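# Stack the N1 plate onto the plate in K1

## Task

Pick up the 96-well plate sitting in plate nest N1 and place it on top of the plate already in stack rack K1 so that it is completely nested, with its A1 well directly above the lower plate's A1 well. The bottom plate has to remain seated flat in K1, and the stack must stay correct on its own once the gripper has opened and withdrawn; it only counts if it holds without the robot.

## Robot and tools

Robot: one six-joint arm (xArm-style uf850) with a two-finger parallel gripper, so every motion command describes a single hand. The arm's base may be slightly tilted relative to the table.

Frames. The scene frame has its origin on the tabletop beneath the arm base, +z upward, and +y to the left when facing along +x. Hand axes: the fingers extend along the gripper's +z and close toward each other along its y. The reported end_effector_position is the spot between the pads when shut, roughly 2 cm short of the fingertips; closing pushes the tips about 10 mm farther along +z. Well A1 of each plate is the corner that is cut off, which lets you match orientation.

execute_actions takes "actions", a list holding zero or one item, plus optional "pictures" (boolean, images are included by default). An empty list moves nothing and just reports the state. A motion item is {"rows": [...], "steps": n}: 1 to 15 rows, steps 1 to 15 (default 15), each step lasting 1/30 s; row k is applied on step k and the final row repeats if steps outnumber rows. A wait item is {"steps": n} alone, n up to 300, counted from the previous result, so your thinking time eats into it.

Each row is seven numbers, all in [-1, 1]: dx, dy, dz, rx, ry, rz, opening. The first six are an offset, not a pose: they shift the hand relative to the hand pose shown in the most recent result that reports it (before any such result in the scene, or for a second or later call in the same reply, relative to where the hand actually is when the action begins). The offset is expressed in the gripper's own axes, not the scene frame. Every row in a list refers to that same starting pose; rows do not add up. Scale: 1.0 equals 0.6 m for dx, dy, dz and 180 degrees for rotation; rx, ry, rz form one rotation vector. So an all-zero row is not a pause: it pulls the hand back to the reference pose. The opening is absolute, not an offset: +1 is fully open (0.084 m between pads), -1 fully closed. Each control step the commanded pose is clipped to at most 70 mm and 16 degrees from the measured hand pose, and when position and orientation conflict, position wins. After an action's last step the arm only continues to the last clipped pose, so check the reported pose and send the remainder next.

move takes "target", a single seven-number row with exactly the same layout, reference and scale as above (an offset in hand axes, absolute opening), and optional "speed" in m/s from 0.002 to 0.5 (default 0.25; rotation capped at twice that in rad/s). It drives a straight path lasting 0.5 to 10 s; anything longer is cut off at 10 s before reaching the target. It turns the short way, does not steer around obstacles, and the real hand may lag, wander or exceed the speed, particularly with the arm stretched out. The opening is applied at the beginning. Its result adds a "move:" line: done (settled close to target) or another ending such as off_target, moving, held or fault, the limits that acted (paced = the sent pose got clipped; held = a safety check blocked some steps, after which the arm can jump ahead quickly), and the remaining distance to target.

wait takes "seconds" from 0 to 10 and sends nothing new. zoom_image takes "camera" (only "cam_wrist") and "region" [x0, y0, x1, y1] in pixels of the 672x504 image, top-left at (0, 0), no larger than 504 by 504. read_manual only returns licence text. finished_scene takes "scene", the number of the current scene; it is final and reports whether the goal was met. Replying with no tool call at all also ends the session.

Result lines. The state gives end_effector_position (m), end_effector_quat_wxyz and linear/angular velocities in the scene frame; at long reach the printed position can be off. grip_measured is the actual finger opening on the same -1..+1 scale. "pose unreachable" means the clearance check altered or stopped the command; HELD flags the steps where that happened. "Hand target" shows where the controller is currently steering. A Joint positions line lists joints base outward. The wrist camera's calibration (K, distortion, T_world_to_cam) is supplied and may be slightly off.

Gripping. Grasp a plate only across its width, on the body above the base flange; the hand opens to 84 mm. Keep the commanded opening well under grip_measured to hold firmly (about 24 N per pad at most). Never press a pad down past a flange, as it may jam there even after opening. Parts can occasionally be tugged or loose objects nudged by outside forces.

Cautions. Pressing against something rigid builds force while the hand falls short of its goal, and zero offsets won't relieve it; retreat instead. Fast contacts hit harder. If a joint's torque reaches its load limit (waist and shoulder 53.4, elbow 44.5, forearm roll 24, wrist pitch and roll 16.9 N m, load included), the arm backs off, freezes for 10 s and drops the rest of the call. Holding loads heats motors: MOTOR HOT appears from 65 °C and at 80 °C an OVER-TEMPERATURE FAULT brakes the arm. Do not drop, slam or shove things, and never let anything leave the table. To finish, open the fingers, lift clear and confirm the plate stays nested before ending the scene.

Each tool is called after "Call:" in YAML: its name, and indented under it one key for each argument.

## Session

Call:
execute_actions:
  actions: []

Scene clock: 0.00 s of 8400.00 s.
end_effector_position=(+0.5782, -0.1074, +0.3195) grip_measured=+1.00 end_effector_quat_wxyz=(+0.202, +0.383, +0.901, -0.018) end_effector_velocity=(-0.001, -0.000, -0.001) end_effector_angular_velocity=(+0.001, +0.001, -0.001)
Joint positions: [-0.77  -0.45  -0.853 -1.623  0.772 -1.111  0.084]
Joint velocities: [ 0.    -0.001  0.001 -0.    -0.     0.    -0.   ]
Motor temperatures (°C, as the motors report them): [17 18 20 23 23 23]
Hand target: +0.578, -0.107, +0.320; +0.202, +0.383, +0.901, -0.018

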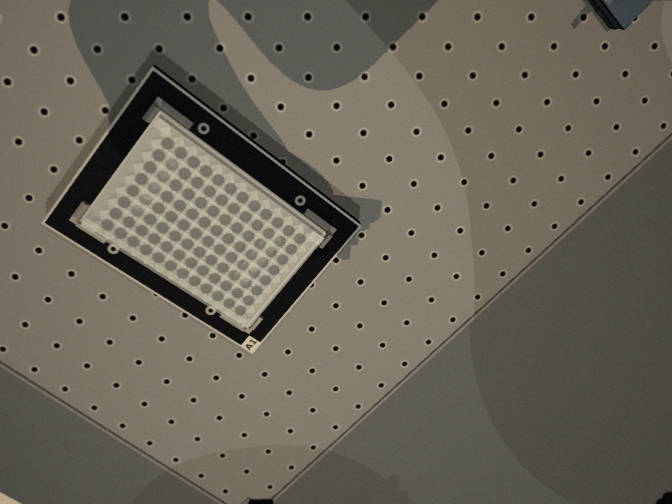

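Call:
move:
  target: [-0.1,0.05,-0.15,0.040,0.124,0,1]

Scene clock: 8.20 s of 8400.00 s.
end_effector_position=(+0.6051, -0.1102, +0.4283) grip_measured=+1.00 end_effector_quat_wxyz=(+0.000, +0.391, +0.920, +0.000) end_effector_velocity=(+0.001, -0.000, +0.002) end_effector_angular_velocity=(+0.005, +0.008, +0.000)
Joint positions: [-0.851 -0.575 -1.331 -2.362  1.165 -0.471  0.084]
Joint velocities: [ 0.    -0.007 -0.014 -0.009  0.012  0.008 -0.   ]
Motor temperatures (°C, as the motors report them): [17 18 20 23 23 23]
Hand target: +0.605, -0.110, +0.428; -0.000, +0.391, +0.920, +0.000
Off the commanded pose: 0.000 m, 0 deg.
After step 90, 3.80 s passed at rest.
move: done
camera_calibration (this result's frames):
cam_wrist: T_world_to_cam=[[0.729881, 0.683055, 0.0266409, -0.3473], [0.683481, -0.72987, -0.0119761, -0.418382], [0.011264, 0.0269496, -0.999573, 0.561219], [0, 0, 0, 1]] pos_world=[0.533123, -0.0832642, 0.565222]

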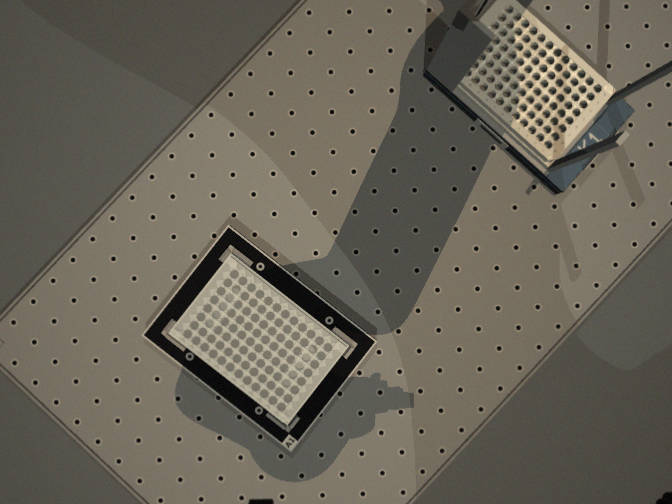

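Call:
move:
  target: [-0.013,-0.167,0.45,0,0,-0.29,1]

Scene clock: 15.10 s of 8400.00 s.
end_effector_position=(+0.5390, -0.1855, +0.1589) grip_measured=+1.00 end_effector_quat_wxyz=(+0.000, -0.053, +0.999, -0.000) end_effector_velocity=(-0.001, -0.001, -0.003) end_effector_angular_velocity=(-0.001, -0.003, +0.006)
Joint positions: [-0.677 -0.939 -1.194 -1.956  0.81  -1.821  0.084]
Joint velocities: [ 0.001 -0.005  0.001  0.009 -0.003 -0.016  0.   ]
Motor temperatures (°C, as the motors report them): [17 18 20 23 23 23]
Hand target: +0.539, -0.186, +0.159; +0.000, -0.053, +0.999, +0.000
Off the commanded pose: 0.001 m, 0 deg.
After step 90, 1.50 s passed at rest.
move: done
camera_calibration (this result's frames):
cam_wrist: T_world_to_cam=[[-0.091611, 0.995466, 0.0255996, 0.260483], [0.995696, 0.091933, -0.0116975, -0.447294], [-0.0139979, 0.0244179, -0.999604, 0.307944], [0, 0, 0, 1]] pos_world=[0.473543, -0.225701, 0.295921]

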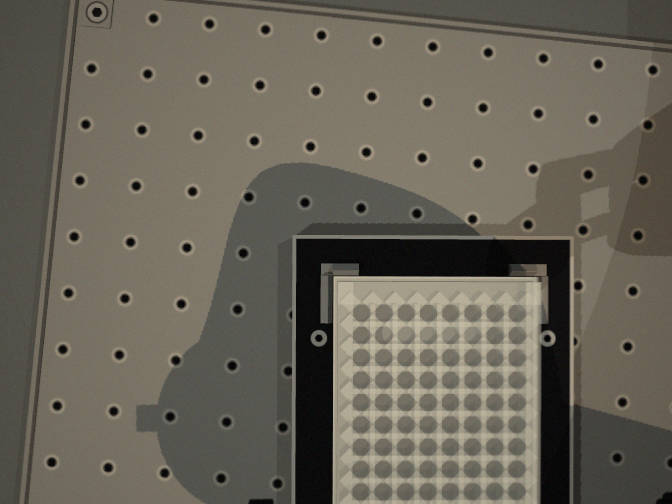

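Call:
move:
  target: [-0.008,0.018,0.175,0,0,0,1]
  speed: 0.1

Scene clock: 20.00 s of 8400.00 s.
end_effector_position=(+0.5428, -0.1744, +0.0545) grip_measured=+1.00 end_effector_quat_wxyz=(+0.000, -0.053, +0.999, -0.000) end_effector_velocity=(-0.001, -0.000, -0.003) end_effector_angular_velocity=(-0.000, +0.001, -0.000)
Joint positions: [-0.536 -1.081 -1.241 -1.735  0.756 -1.939  0.084]
Joint velocities: [ 0.004 -0.005 -0.002  0.005 -0.001 -0.003 -0.   ]
Motor temperatures (°C, as the motors report them): [17 18 20 23 23 23]
Hand target: +0.543, -0.174, +0.054; +0.000, -0.053, +0.999, -0.000
Off the commanded pose: 0.001 m, 0 deg.
After step 90, 0.40 s passed at rest.
move: done
camera_calibration (this result's frames):
cam_wrist: T_world_to_cam=[[-0.0916234, 0.995469, 0.0254172, 0.252491], [0.995696, 0.0919419, -0.0116563, -0.453294], [-0.0139404, 0.0242398, -0.999609, 0.203226], [0, 0, 0, 1]] pos_world=[0.47731, -0.214596, 0.191445]

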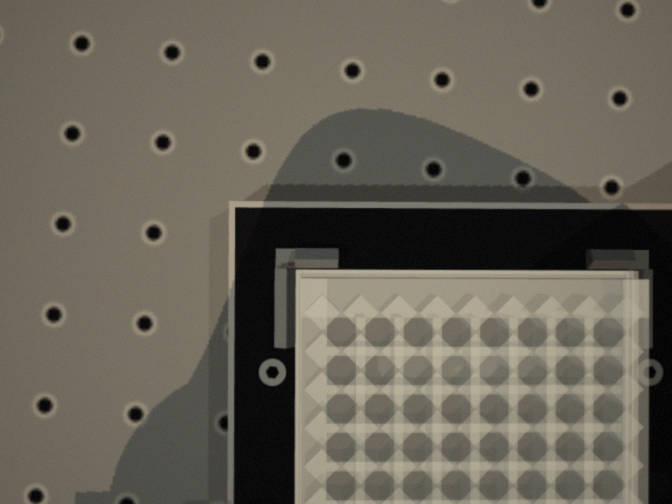

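Call:
move:
  target: [0,0,0.002,0,0,0,0.5]
  speed: 0.05

Call:
move:
  target: [0,0,-0.25,0,0,0,0.5]
  speed: 0.1

Scene clock: 23.63 s of 8400.00 s.
end_effector_position=(+0.5432, -0.1746, +0.0539) grip_measured=+0.50 end_effector_quat_wxyz=(+0.001, -0.053, +0.999, -0.000) end_effector_velocity=(-0.000, +0.000, -0.001) end_effector_angular_velocity=(-0.001, +0.001, -0.000)
Joint positions: [-0.536 -1.082 -1.243 -1.733  0.756 -1.94   0.065]
Joint velocities: [ 0.001 -0.002 -0.     0.002 -0.001 -0.001  0.   ]
Motor temperatures (°C, as the motors report them): [17 18 20 23 23 23]
Hand target: +0.543, -0.174, +0.053; +0.000, -0.053, +0.999, -0.000
Off the commanded pose: 0.001 m, 0 deg.
move: done
camera_calibration (this result's frames):
cam_wrist: T_world_to_cam=[[-0.0918494, 0.99546, 0.0249748, 0.252927], [0.995689, 0.0921382, -0.0106687, -0.45375], [-0.0129214, 0.0238872, -0.999631, 0.202091], [0, 0, 0, 1]] pos_world=[0.477636, -0.214798, 0.190859]

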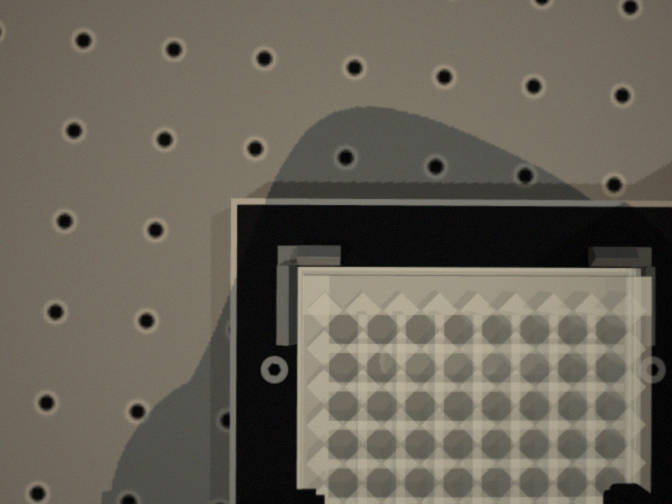

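Scene clock: 25.60 s of 8400.00 s.
end_effector_position=(+0.5428, -0.1744, +0.2033) grip_measured=+0.49 end_effector_quat_wxyz=(+0.001, -0.053, +0.999, -0.000) end_effector_velocity=(-0.000, +0.000, +0.003) end_effector_angular_velocity=(+0.001, +0.000, +0.001)
Joint positions: [-0.715 -0.856 -1.169 -2.036  0.843 -1.757  0.065]
Joint velocities: [-0.003  0.003  0.    -0.005  0.003  0.003 -0.   ]
Motor temperatures (°C, as the motors report them): [17 18 20 23 23 23]
Hand target: +0.543, -0.174, +0.204; +0.001, -0.053, +0.999, -0.000
Off the commanded pose: 0.001 m, 0 deg.
move: done
camera_calibration (this result's frames):
cam_wrist: T_world_to_cam=[[-0.0918171, 0.995457, 0.0252099, 0.248846], [0.995691, 0.0921098, -0.0107025, -0.451746], [-0.0129759, 0.0241186, -0.999625, 0.351496], [0, 0, 0, 1]] pos_world=[0.477209, -0.214582, 0.340256]

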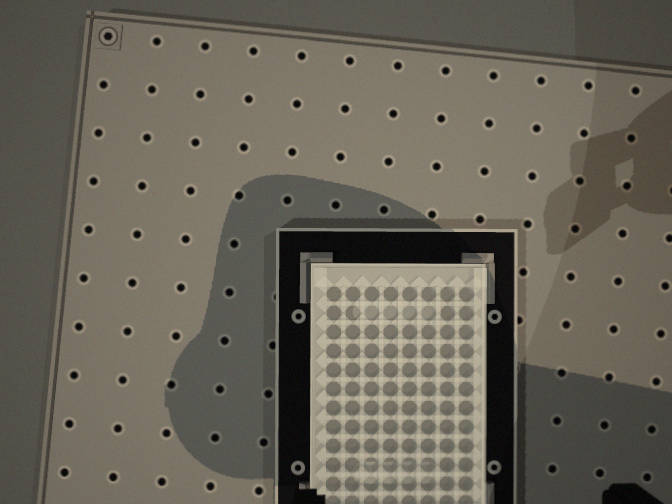

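Call:
move:
  target: [0,0,0.24,0,0,0,1]
  speed: 0.15

Call:
move:
  target: [0,0,0.03,0,0,0,1]
  speed: 0.03

Call:
move:
  target: [0,0,0,0,0,0,0.5]

Scene clock: 29.37 s of 8400.00 s.
end_effector_position=(+0.5432, -0.1746, +0.0599) grip_measured=+1.00 end_effector_quat_wxyz=(+0.001, -0.053, +0.999, -0.000) end_effector_velocity=(-0.000, +0.000, -0.003) end_effector_angular_velocity=(+0.001, +0.001, +0.000)
Joint positions: [-0.543 -1.072 -1.237 -1.745  0.758 -1.934  0.084]
Joint velocities: [ 0.003 -0.004 -0.002  0.003 -0.    -0.002  0.   ]
Motor temperatures (°C, as the motors report them): [17 18 20 23 23 23]
Hand target: +0.543, -0.175, +0.060; +0.001, -0.053, +0.999, -0.000
Off the commanded pose: 0.001 m, 0 deg.
move: done
camera_calibration (this result's frames):
cam_wrist: T_world_to_cam=[[-0.0918394, 0.99546, 0.0249815, 0.252742], [0.99569, 0.0921282, -0.0106607, -0.45366], [-0.0129138, 0.0238948, -0.999631, 0.208038], [0, 0, 0, 1]] pos_world=[0.477603, -0.21477, 0.196811]

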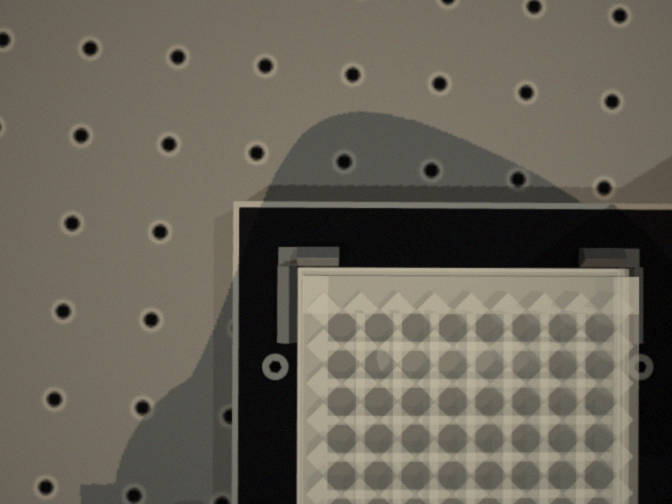

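Scene clock: 30.30 s of 8400.00 s.
end_effector_position=(+0.5442, -0.1746, +0.0441) grip_measured=+1.00 end_effector_quat_wxyz=(+0.003, -0.053, +0.999, +0.001) end_effector_velocity=(-0.000, -0.002, -0.000) end_effector_angular_velocity=(+0.002, -0.004, -0.007)
Joint positions: [-0.525 -1.1   -1.254 -1.711  0.757 -1.952  0.084]
Joint velocities: [-0.003 -0.004 -0.002  0.005  0.003  0.     0.   ]
Motor temperatures (°C, as the motors report them): [17 18 20 23 23 23]
Hand target: +0.543, -0.175, +0.042; +0.001, -0.053, +0.999, -0.000
Off the commanded pose: 0.002 m, 0 deg.
move: done
camera_calibration (this result's frames):
cam_wrist: T_world_to_cam=[[-0.0919602, 0.995381, 0.0275812, 0.253174], [0.995719, 0.0921802, -0.00681056, -0.455013], [-0.00932153, 0.0268368, -0.999596, 0.190797], [0, 0, 0, 1]] pos_world=[0.478125, -0.215182, 0.180638]

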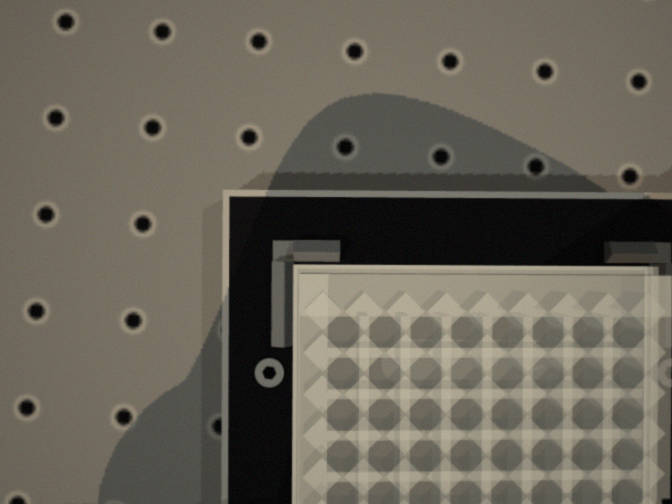

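Scene clock: 30.80 s of 8400.00 s.
end_effector_position=(+0.5442, -0.1747, +0.0446) grip_measured=+1.00 end_effector_quat_wxyz=(+0.003, -0.053, +0.999, +0.002) end_effector_velocity=(+0.001, +0.000, +0.000) end_effector_angular_velocity=(+0.000, -0.001, +0.000)
Joint positions: [-0.526 -1.1   -1.254 -1.711  0.759 -1.952  0.084]
Joint velocities: [-0.     0.001 -0.     0.     0.001 -0.     0.   ]
Motor temperatures (°C, as the motors report them): [17 18 20 23 23 23]
Hand target: +0.544, -0.175, +0.044; +0.003, -0.053, +0.999, +0.001
Off the commanded pose: 0.001 m, 0 deg.
move: done
camera_calibration (this result's frames):
cam_wrist: T_world_to_cam=[[-0.0912171, 0.995411, 0.0289088, 0.252803], [0.995797, 0.091415, -0.0055989, -0.455241], [-0.00821591, 0.0282765, -0.999566, 0.190943], [0, 0, 0, 1]] pos_world=[0.477957, -0.215427, 0.181003]

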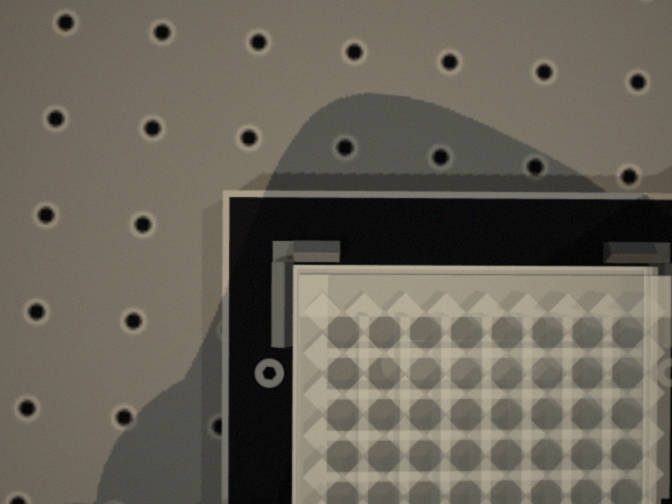

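Call:
move:
  target: [0,0,-0.007,0,0,0,0.6]
  speed: 0.02

Scene clock: 37.53 s of 8400.00 s.
end_effector_position=(+0.5440, -0.1738, +0.0482) grip_measured=+0.88 end_effector_quat_wxyz=(+0.003, -0.053, +0.999, +0.003) end_effector_velocity=(-0.000, -0.000, +0.001) end_effector_angular_velocity=(+0.000, +0.000, -0.000)
Joint positions: [-0.53  -1.094 -1.249 -1.719  0.763 -1.948  0.08 ]
Joint velocities: [-0.001  0.     0.    -0.002  0.     0.    -0.001]
Motor temperatures (°C, as the motors report them): [17 18 20 23 24 23]
Hand target: +0.544, -0.175, +0.049; +0.003, -0.053, +0.999, +0.002
Off the commanded pose: 0.001 m, 0 deg.
After step 90, 2.93 s passed at rest.
move: done
camera_calibration (this result's frames):
cam_wrist: T_world_to_cam=[[-0.0910612, 0.995336, 0.0318588, 0.251554], [0.99581, 0.0912809, -0.00550873, -0.4551], [-0.00839114, 0.0312237, -0.999477, 0.195119], [0, 0, 0, 1]] pos_world=[0.477738, -0.214931, 0.184495]

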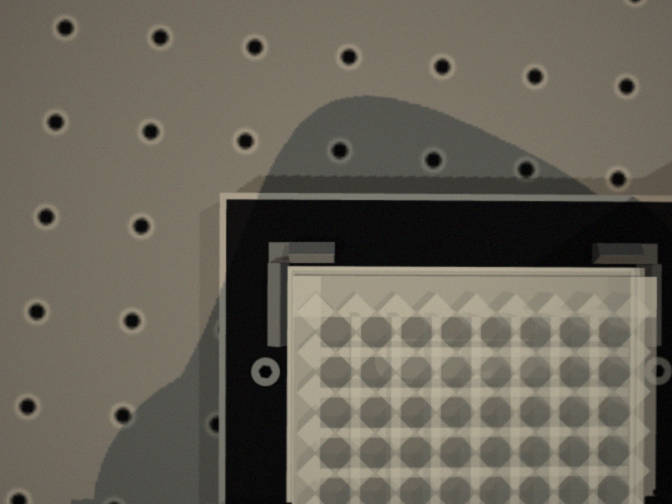

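Gripped at 0.88 (79 mm). Lift.

Call:
move:
  target: [0,0,-0.5,0,0,0,0.5]
  speed: 0.12

Scene clock: 41.60 s of 8400.00 s.
end_effector_position=(+0.5420, -0.1756, +0.3474) grip_measured=+0.84 end_effector_quat_wxyz=(+0.003, -0.053, +0.999, +0.003) end_effector_velocity=(-0.000, -0.001, +0.003) end_effector_angular_velocity=(-0.003, +0.000, +0.000)
Joint positions: [-0.882 -0.706 -1.221 -2.281  1.019 -1.596  0.078]
Joint velocities: [-0.003  0.002 -0.002 -0.004  0.001  0.003 -0.   ]
Motor temperatures (°C, as the motors report them): [17 18 20 23 24 23]
Hand target: +0.542, -0.176, +0.348; +0.003, -0.053, +0.999, +0.003
Off the commanded pose: 0.001 m, 0 deg.
move: done
camera_calibration (this result's frames):
cam_wrist: T_world_to_cam=[[-0.0911189, 0.995318, 0.0322483, 0.243485], [0.995805, 0.0913403, -0.00545897, -0.451281], [-0.00837898, 0.0316156, -0.999465, 0.494261], [0, 0, 0, 1]] pos_world=[0.475716, -0.216751, 0.483681]

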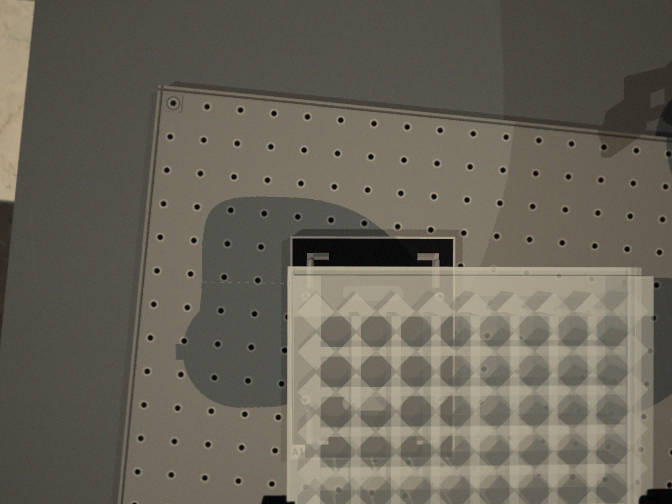

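Call:
move:
  target: [-0.28,0.463,-0.08,0,0,0,0.5]
  speed: 0.15

Scene clock: 48.70 s of 8400.00 s.
end_effector_position=(+0.6782, +0.1176, +0.3980) grip_measured=+0.84 end_effector_quat_wxyz=(+0.003, -0.053, +0.999, +0.004) end_effector_velocity=(+0.001, +0.002, +0.001) end_effector_angular_velocity=(-0.002, -0.000, +0.001)
Joint positions: [-0.532 -0.272 -1.235 -2.286  1.133 -1.039  0.078]
Joint velocities: [ 0.003  0.002 -0.004 -0.002 -0.     0.006 -0.   ]
Motor temperatures (°C, as the motors report them): [17 18 20 23 24 23]
Hand target: +0.678, +0.118, +0.398; +0.003, -0.053, +0.999, +0.004
Off the commanded pose: 0.001 m, 0 deg.
After step 90, 1.40 s passed at rest.
move: done
camera_calibration (this result's frames):
cam_wrist: T_world_to_cam=[[-0.090942, 0.995326, 0.0325035, -0.0378023], [0.995819, 0.0911727, -0.00568179, -0.613325], [-0.00861867, 0.0318509, -0.999455, 0.536843], [0, 0, 0, 1]] pos_world=[0.61195, 0.0764452, 0.534294]

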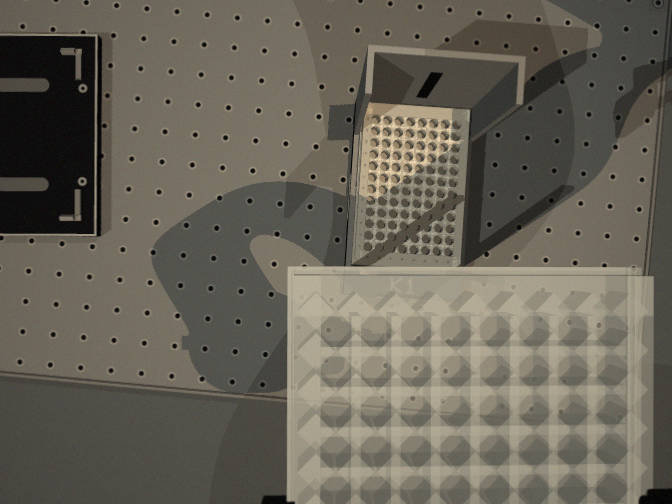

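Call:
zoom_image:
  camera: "cam_wrist"
  region: [300,30,560,300]

Region (300, 30, 560, 300) of cam_wrist's 672x504 image, scaled by 1.867, with more detail than that image has; it fills the left 485 columns of this view, and the rest is white.

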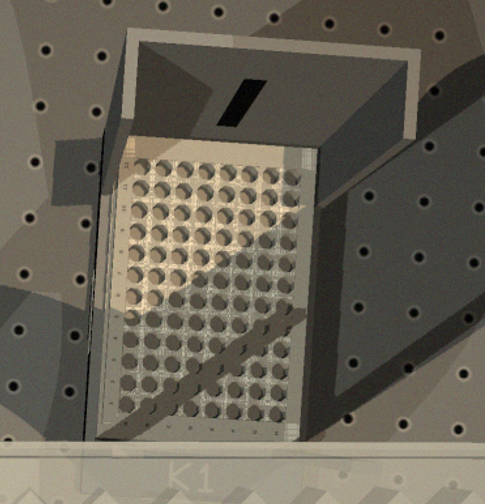

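Call:
move:
  target: [0.2,0.043,0.22,0,0,0.034,0.5]
  speed: 0.1

Scene clock: 58.43 s of 8400.00 s.
end_effector_position=(+0.5570, +0.1311, +0.2656) grip_measured=+0.84 end_effector_quat_wxyz=(+0.003, +0.001, +1.000, +0.004) end_effector_velocity=(-0.001, +0.001, -0.002) end_effector_angular_velocity=(+0.001, -0.002, -0.001)
Joint positions: [-0.399 -0.156 -0.781 -2.043  0.862 -1.202  0.078]
Joint velocities: [ 0.002  0.001  0.006  0.008 -0.003 -0.006  0.   ]
Motor temperatures (°C, as the motors report them): [17 18 20 23 24 23]
Hand target: +0.557, +0.131, +0.265; +0.003, +0.001, +1.000, +0.004
Off the commanded pose: 0.001 m, 0 deg.
After step 90, 4.47 s passed at rest.
move: done
camera_calibration (this result's frames):
cam_wrist: T_world_to_cam=[[0.0156395, 0.999337, 0.0328796, -0.117931], [0.99986, -0.0154363, -0.00642559, -0.482688], [-0.0059138, 0.0329755, -0.999439, 0.401444], [0, 0, 0, 1]] pos_world=[0.486839, 0.0971644, 0.401995]

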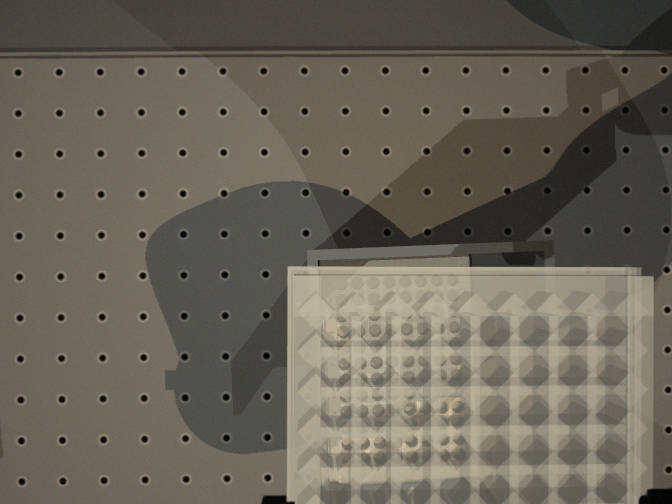

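Call:
move:
  target: [0,0,0.24,0,0,-0.011,0.5]
  speed: 0.08

Scene clock: 62.93 s of 8400.00 s.
end_effector_position=(+0.5580, +0.1320, +0.1223) grip_measured=+0.49 end_effector_quat_wxyz=(+0.003, -0.016, +1.000, +0.003) end_effector_velocity=(-0.001, -0.000, -0.003) end_effector_angular_velocity=(+0.001, +0.002, -0.002)
Joint positions: [-0.185 -0.406 -0.801 -1.661  0.697 -1.507  0.065]
Joint velocities: [ 0.003 -0.007 -0.001  0.008 -0.001 -0.006  0.   ]
Motor temperatures (°C, as the motors report them): [17 18 20 23 24 23]
Hand target: +0.558, +0.132, +0.122; +0.003, -0.016, +1.000, +0.003
Off the commanded pose: 0.001 m, 0 deg.
move: done
camera_calibration (this result's frames):
cam_wrist: T_world_to_cam=[[-0.0188355, 0.999298, 0.0323959, -0.0948243], [0.999799, 0.0190455, -0.00618618, -0.489125], [-0.00679883, 0.0322729, -0.999456, 0.25876], [0, 0, 0, 1]] pos_world=[0.489, 0.0957224, 0.258665]

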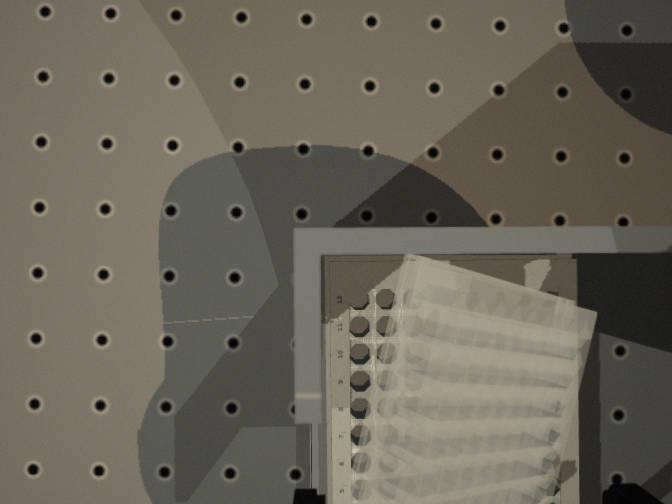

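Call:
move:
  target: [-0.1,0,-0.4,0,0,0,1]
  speed: 0.1

Scene clock: 67.90 s of 8400.00 s.
end_effector_position=(+0.6163, +0.1327, +0.3619) grip_measured=+1.00 end_effector_quat_wxyz=(+0.003, -0.016, +1.000, +0.004) end_effector_velocity=(+0.000, +0.000, +0.002) end_effector_angular_velocity=(+0.000, +0.002, +0.001)
Joint positions: [-0.504 -0.153 -1.005 -2.232  1.045 -1.047  0.084]
Joint velocities: [-0.003  0.    -0.004 -0.005  0.006  0.003 -0.   ]
Motor temperatures (°C, as the motors report them): [17 18 20 23 24 23]
Hand target: +0.616, +0.133, +0.362; +0.003, -0.016, +1.000, +0.004
Off the commanded pose: 0.001 m, 0 deg.
move: done
camera_calibration (this result's frames):
cam_wrist: T_world_to_cam=[[-0.0189018, 0.999283, 0.0327907, -0.102273], [0.999798, 0.0191169, -0.00625891, -0.545999], [-0.00688128, 0.0326658, -0.999443, 0.498554], [0, 0, 0, 1]] pos_world=[0.547386, 0.0963519, 0.498213]

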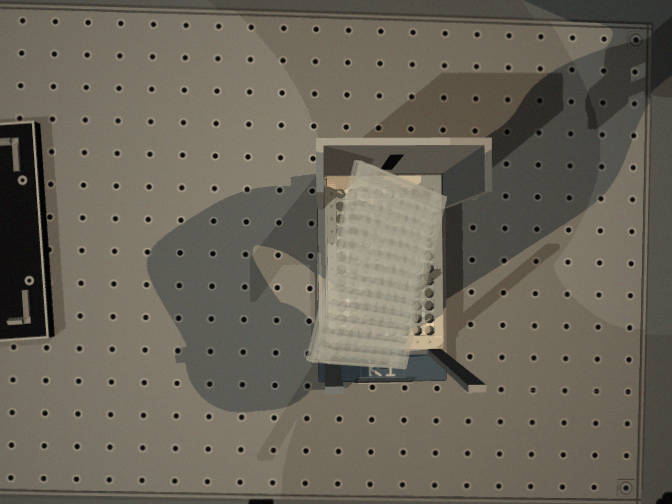

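Call:
move:
  target: [0.06,-0.011,0.36,0,0,0.073,1]
  speed: 0.1

Scene clock: 74.37 s of 8400.00 s.
end_effector_position=(+0.5820, +0.1262, +0.1464) grip_measured=+1.00 end_effector_quat_wxyz=(+0.003, +0.098, +0.995, +0.004) end_effector_velocity=(-0.001, +0.000, -0.003) end_effector_angular_velocity=(+0.003, +0.000, -0.002)
Joint positions: [-0.226 -0.398 -0.859 -1.771  0.723 -1.181  0.084]
Joint velocities: [ 0.003 -0.005  0.     0.009  0.    -0.005 -0.   ]
Motor temperatures (°C, as the motors report them): [17 18 20 23 24 23]
Hand target: +0.582, +0.126, +0.146; +0.003, +0.098, +0.995, +0.004
Off the commanded pose: 0.001 m, 0 deg.
After step 90, 0.80 s passed at rest.
move: done
camera_calibration (this result's frames):
cam_wrist: T_world_to_cam=[[0.208612, 0.97742, 0.0336359, -0.21911], [0.977998, -0.208461, -0.00794963, -0.471232], [-0.00075834, 0.0345542, -0.999403, 0.27938], [0, 0, 0, 1]] pos_world=[0.506785, 0.106275, 0.282837]

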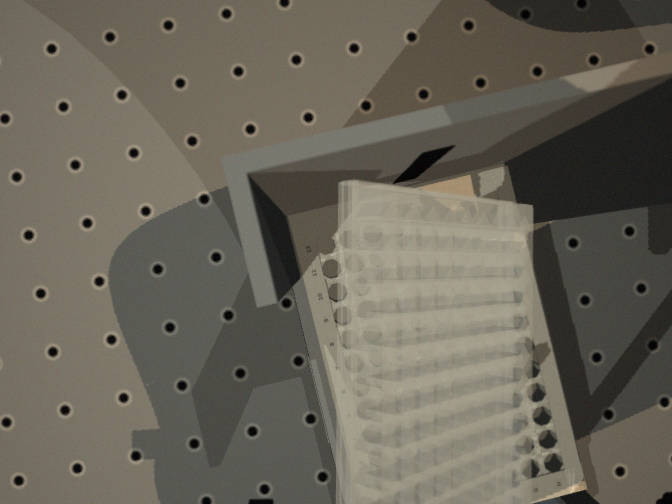

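Call:
move:
  target: [0,0,0.125,0,0,0,1]
  speed: 0.04

Call:
move:
  target: [0,0,0,0,0,0,0.5]

Scene clock: 115.00 s of 8400.00 s.
end_effector_position=(+0.5826, +0.1266, +0.0718) grip_measured=+1.00 end_effector_quat_wxyz=(+0.003, +0.098, +0.995, +0.004) end_effector_velocity=(+0.001, +0.000, -0.002) end_effector_angular_velocity=(+0.000, -0.002, +0.002)
Joint positions: [-0.127 -0.541 -0.908 -1.574  0.674 -1.321  0.084]
Joint velocities: [ 0.002 -0.003 -0.002  0.006 -0.001 -0.005  0.   ]
Motor temperatures (°C, as the motors report them): [17 18 20 23 23 23]
Hand target: +0.583, +0.127, +0.072; +0.003, +0.098, +0.995, +0.004
Off the commanded pose: 0.000 m, 0 deg.
After step 90, 35.40 s passed at rest.
move: done
camera_calibration (this result's frames):
cam_wrist: T_world_to_cam=[[0.208599, 0.977426, 0.0335361, -0.217169], [0.978001, -0.20845, -0.00790681, -0.472289], [-0.000737707, 0.0344477, -0.999406, 0.204827], [0, 0, 0, 1]] pos_world=[0.507352, 0.106762, 0.208255]

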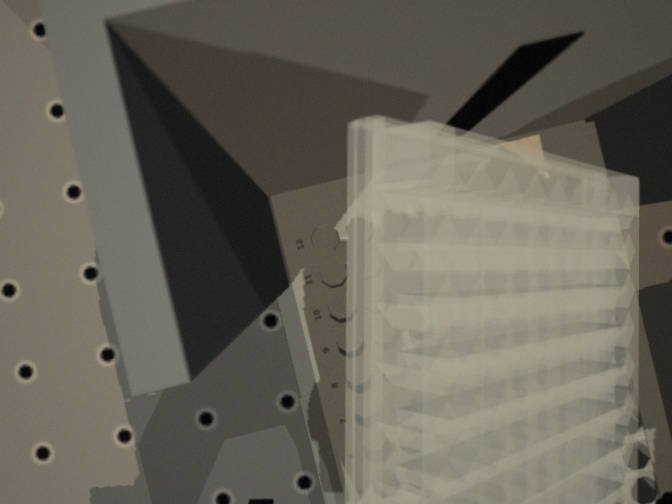

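Scene clock: 115.50 s of 8400.00 s.
end_effector_position=(+0.5826, +0.1266, +0.0718) grip_measured=+0.49 end_effector_quat_wxyz=(+0.003, +0.098, +0.995, +0.004) end_effector_velocity=(+0.000, -0.000, +0.000) end_effector_angular_velocity=(-0.000, -0.001, -0.002)
Joint positions: [-0.127 -0.541 -0.908 -1.574  0.674 -1.321  0.065]
Joint velocities: [-0.     0.     0.     0.002 -0.     0.001 -0.   ]
Motor temperatures (°C, as the motors report them): [17 18 20 23 23 23]
Hand target: +0.583, +0.127, +0.072; +0.003, +0.098, +0.995, +0.004
Off the commanded pose: 0.000 m, 0 deg.
move: done
camera_calibration (this result's frames):
cam_wrist: T_world_to_cam=[[0.208602, 0.977426, 0.0335194, -0.217166], [0.978, -0.208454, -0.00790815, -0.472287], [-0.000742383, 0.0344317, -0.999407, 0.204829], [0, 0, 0, 1]] pos_world=[0.50735, 0.106761, 0.208251]

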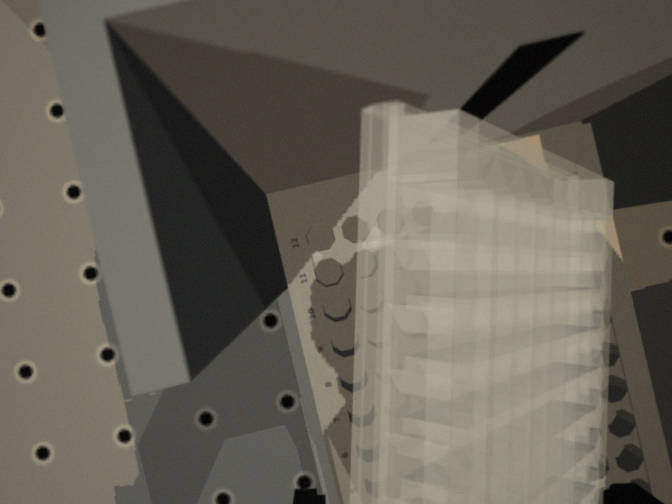

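Call:
move:
  target: [-0.05,0,-0.3,0,0,-0.06,1]
  speed: 0.08

Scene clock: 123.17 s of 8400.00 s.
end_effector_position=(+0.6107, +0.1198, +0.2513) grip_measured=+1.00 end_effector_quat_wxyz=(+0.003, +0.004, +1.000, +0.004) end_effector_velocity=(+0.000, +0.001, +0.002) end_effector_angular_velocity=(+0.002, +0.001, +0.002)
Joint positions: [-0.371 -0.283 -0.936 -2.049  0.861 -1.152  0.084]
Joint velocities: [-0.003  0.002 -0.001 -0.004  0.006  0.002  0.   ]
Motor temperatures (°C, as the motors report them): [17 18 20 23 23 23]
Hand target: +0.611, +0.120, +0.252; +0.003, +0.004, +1.000, +0.004
Off the commanded pose: 0.001 m, 0 deg.
After step 90, 1.93 s passed at rest.
move: done
camera_calibration (this result's frames):
cam_wrist: T_world_to_cam=[[0.0219386, 0.99922, 0.0328262, -0.110802], [0.999742, -0.0217328, -0.00661157, -0.535796], [-0.00589301, 0.0329628, -0.999439, 0.387777], [0, 0, 0, 1]] pos_world=[0.540374, 0.0862889, 0.387654]

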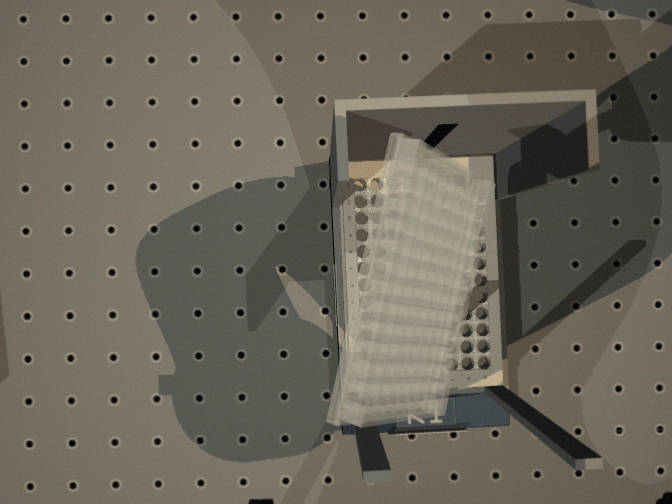

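Call:
move:
  target: [0.086,-0.033,0.2,0,0,0,-1]
  speed: 0.1

Call:
move:
  target: [0,0,0.09,0,0,0,-1]
  speed: 0.02

Scene clock: 132.27 s of 8400.00 s.
end_effector_position=(+0.5599, +0.1011, +0.1314) grip_measured=-1.00 end_effector_quat_wxyz=(+0.003, +0.004, +1.000, +0.003) end_effector_velocity=(-0.001, +0.000, -0.003) end_effector_angular_velocity=(+0.002, -0.001, +0.001)
Joint positions: [-0.249 -0.443 -0.821 -1.698  0.719 -1.496  0.   ]
Joint velocities: [ 0.003 -0.005  0.002  0.011  0.    -0.012  0.   ]
Motor temperatures (°C, as the motors report them): [17 18 20 23 23 23]
Hand target: +0.560, +0.101, +0.131; +0.003, +0.004, +1.000, +0.003
Off the commanded pose: 0.001 m, 0 deg.
After step 90, 4.33 s passed at rest.
move: done
camera_calibration (this result's frames):
cam_wrist: T_world_to_cam=[[0.0219122, 0.999232, 0.0324927, -0.0869882], [0.999742, -0.0217082, -0.0066193, -0.486245], [-0.00590886, 0.0326294, -0.99945, 0.268359], [0, 0, 0, 1]] pos_world=[0.489611, 0.0676094, 0.26782]

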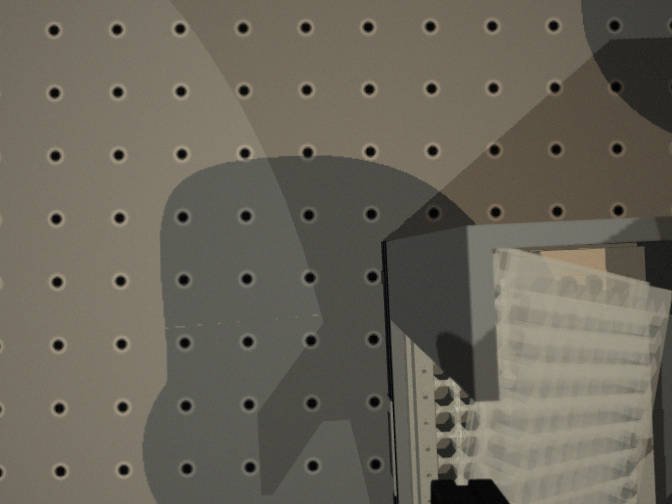

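Scene clock: 135.20 s of 8400.00 s.
end_effector_position=(+0.5606, +0.1009, +0.0788) grip_measured=-1.00 end_effector_quat_wxyz=(+0.003, +0.004, +1.000, +0.003) end_effector_velocity=(+0.000, -0.001, -0.003) end_effector_angular_velocity=(-0.003, -0.001, +0.001)
Joint positions: [-0.177 -0.547 -0.857 -1.55   0.69  -1.6    0.   ]
Joint velocities: [ 0.004 -0.007 -0.003  0.01  -0.004 -0.008  0.   ]
Motor temperatures (°C, as the motors report them): [17 18 20 23 23 23]
Hand target: +0.560, +0.101, +0.078; +0.003, +0.004, +1.000, +0.003
Off the commanded pose: 0.001 m, 0 deg.
move: done
camera_calibration (this result's frames):
cam_wrist: T_world_to_cam=[[0.0220415, 0.999256, 0.0316585, -0.0851814], [0.999746, -0.0218779, -0.00550247, -0.487345], [-0.00480576, 0.0317717, -0.999484, 0.215235], [0, 0, 0, 1]] pos_world=[0.490132, 0.0676175, 0.215139]

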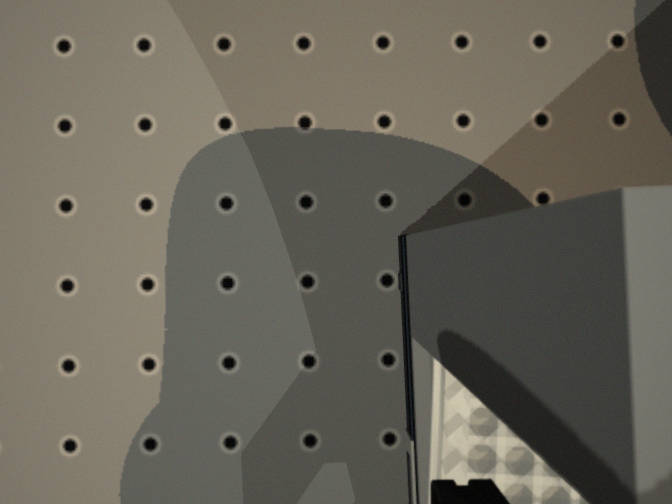

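Something changed; look from above.

Call:
move:
  target: [-0.086,0.033,-0.29,0,0,0,1]
  speed: 0.1

Scene clock: 138.57 s of 8400.00 s.
end_effector_position=(+0.6108, +0.1195, +0.2526) grip_measured=+1.00 end_effector_quat_wxyz=(+0.003, +0.004, +1.000, +0.003) end_effector_velocity=(+0.001, +0.000, +0.002) end_effector_angular_velocity=(+0.001, +0.000, -0.001)
Joint positions: [-0.373 -0.281 -0.936 -2.051  0.861 -1.15   0.084]
Joint velocities: [-0.003  0.002 -0.003 -0.005  0.005  0.006 -0.   ]
Motor temperatures (°C, as the motors report them): [17 18 20 23 23 23]
Hand target: +0.611, +0.120, +0.253; +0.003, +0.004, +1.000, +0.003
Off the commanded pose: 0.001 m, 0 deg.
move: done
camera_calibration (this result's frames):
cam_wrist: T_world_to_cam=[[0.022093, 0.999245, 0.0319714, -0.110428], [0.999744, -0.0219244, -0.00561691, -0.536153], [-0.00491172, 0.0320873, -0.999473, 0.388585], [0, 0, 0, 1]] pos_world=[0.540364, 0.0861209, 0.388899]

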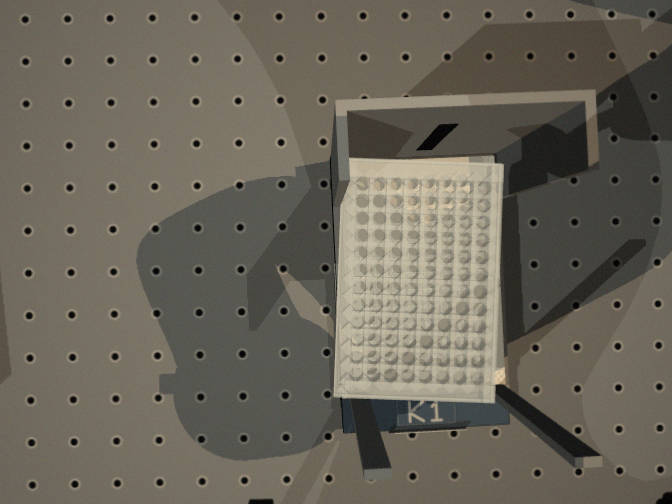

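Call:
move:
  target: [0.09,0.017,0.25,0,0,0.02,1]
  speed: 0.1

Scene clock: 143.50 s of 8400.00 s.
end_effector_position=(+0.5581, +0.1307, +0.1029) grip_measured=+1.00 end_effector_quat_wxyz=(+0.003, +0.035, +0.999, +0.003) end_effector_velocity=(-0.001, +0.000, -0.003) end_effector_angular_velocity=(+0.001, -0.000, -0.001)
Joint positions: [-0.16  -0.447 -0.814 -1.603  0.685 -1.447  0.084]
Joint velocities: [ 0.004 -0.005  0.001  0.012 -0.001 -0.009  0.   ]
Motor temperatures (°C, as the motors report them): [17 18 20 23 23 23]
Hand target: +0.558, +0.131, +0.103; +0.003, +0.036, +0.999, +0.003
Off the commanded pose: 0.001 m, 0 deg.
move: done
camera_calibration (this result's frames):
cam_wrist: T_world_to_cam=[[0.0847082, 0.99589, 0.032064, -0.150213], [0.9964, -0.0845572, -0.00603837, -0.473955], [-0.00330231, 0.0324601, -0.999468, 0.237449], [0, 0, 0, 1]] pos_world=[0.485758, 0.101812, 0.239277]

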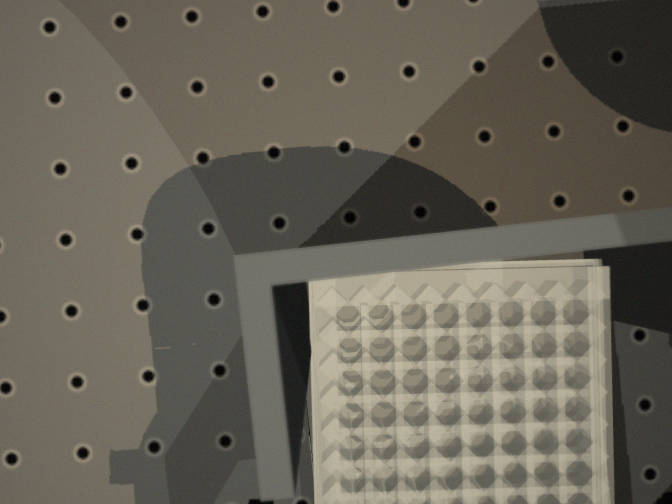

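Call:
move:
  target: [0,0.004,0.06,0,0,0,1]
  speed: 0.04

Call:
move:
  target: [0,0,0,0,0,0,0.5]

Call:
move:
  target: [0,0,-0.03,0,0,-0.02,0.5]
  speed: 0.03

Scene clock: 147.23 s of 8400.00 s.
end_effector_position=(+0.5590, +0.1334, +0.0681) grip_measured=+1.00 end_effector_quat_wxyz=(+0.004, +0.035, +0.999, +0.004) end_effector_velocity=(+0.000, +0.000, -0.003) end_effector_angular_velocity=(-0.001, +0.000, -0.000)
Joint positions: [-0.11  -0.516 -0.842 -1.503  0.67  -1.515  0.084]
Joint velocities: [ 0.005 -0.006 -0.003  0.009 -0.003 -0.005  0.   ]
Motor temperatures (°C, as the motors report them): [17 18 20 23 23 23]
Hand target: +0.559, +0.133, +0.067; +0.003, +0.035, +0.999, +0.003
Off the commanded pose: 0.001 m, 0 deg.
move: done
camera_calibration (this result's frames):
cam_wrist: T_world_to_cam=[[0.0840846, 0.995896, 0.0334664, -0.151639], [0.996456, -0.0839666, -0.00491706, -0.475018], [-0.00208682, 0.0337612, -0.999428, 0.20173], [0, 0, 0, 1]] pos_world=[0.486506, 0.10432, 0.204353]

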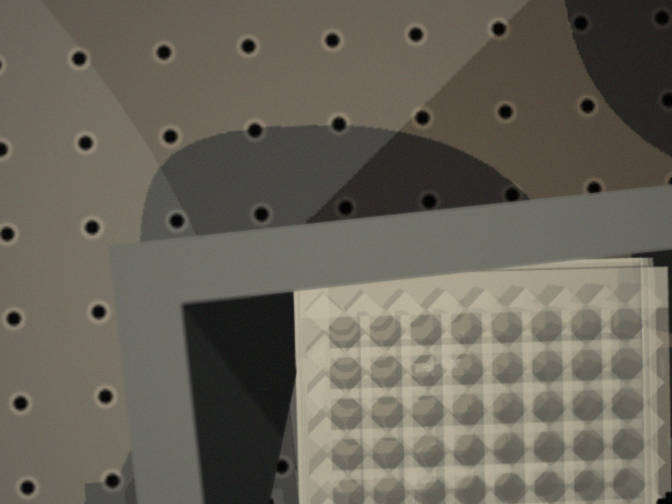

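Scene clock: 147.77 s of 8400.00 s.
end_effector_position=(+0.5593, +0.1346, +0.0682) grip_measured=+0.93 end_effector_quat_wxyz=(+0.004, +0.035, +0.999, +0.006) end_effector_velocity=(-0.000, -0.001, -0.000) end_effector_angular_velocity=(-0.001, +0.001, -0.001)
Joint positions: [-0.11  -0.515 -0.842 -1.503  0.674 -1.515  0.081]
Joint velocities: [-0.    -0.001  0.    -0.    -0.001  0.     0.001]
Motor temperatures (°C, as the motors report them): [17 18 20 23 23 23]
Hand target: +0.559, +0.133, +0.068; +0.004, +0.035, +0.999, +0.004
Off the commanded pose: 0.001 m, 0 deg.
move: done
camera_calibration (this result's frames):
cam_wrist: T_world_to_cam=[[0.0838477, 0.995767, 0.0376516, -0.15291], [0.996477, -0.0837268, -0.00477748, -0.475264], [-0.0016048, 0.0379196, -0.99928, 0.200949], [0, 0, 0, 1]] pos_world=[0.486733, 0.10485, 0.20429]

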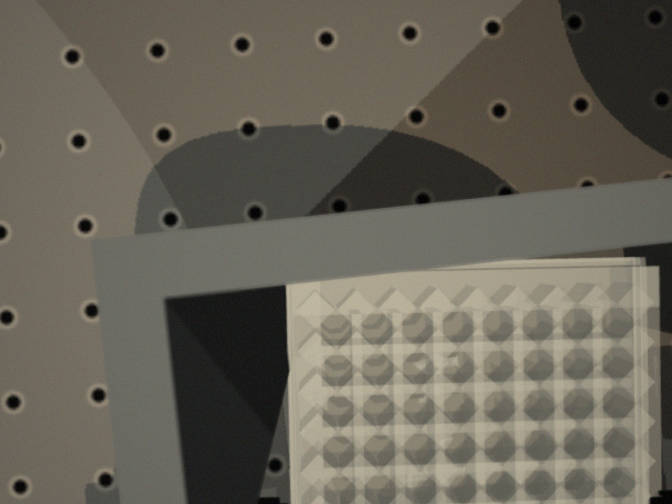

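Scene clock: 149.07 s of 8400.00 s.
end_effector_position=(+0.5593, +0.1347, +0.0860) grip_measured=+0.49 end_effector_quat_wxyz=(+0.004, +0.004, +1.000, +0.006) end_effector_velocity=(-0.002, -0.003, +0.002) end_effector_angular_velocity=(-0.007, +0.002, +0.004)
Joint positions: [-0.133 -0.479 -0.827 -1.552  0.682 -1.542  0.065]
Joint velocities: [-0.004  0.003  0.004 -0.007 -0.006 -0.002 -0.   ]
Motor temperatures (°C, as the motors report them): [17 18 20 23 23 23]
Hand target: +0.559, +0.134, +0.086; +0.004, +0.004, +1.000, +0.006
Off the commanded pose: 0.000 m, 0 deg.
move: done
camera_calibration (this result's frames):
cam_wrist: T_world_to_cam=[[0.0216059, 0.999038, 0.0381614, -0.119397], [0.999762, -0.021472, -0.00391507, -0.485415], [-0.0030919, 0.0382369, -0.999264, 0.219455], [0, 0, 0, 1]] pos_world=[0.488558, 0.100468, 0.22195]

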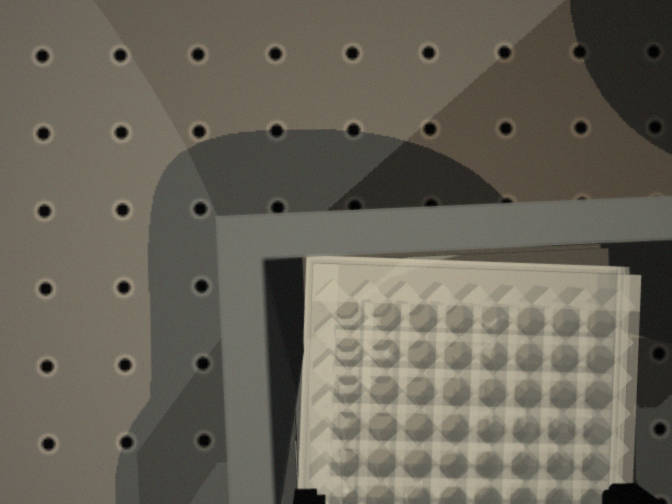

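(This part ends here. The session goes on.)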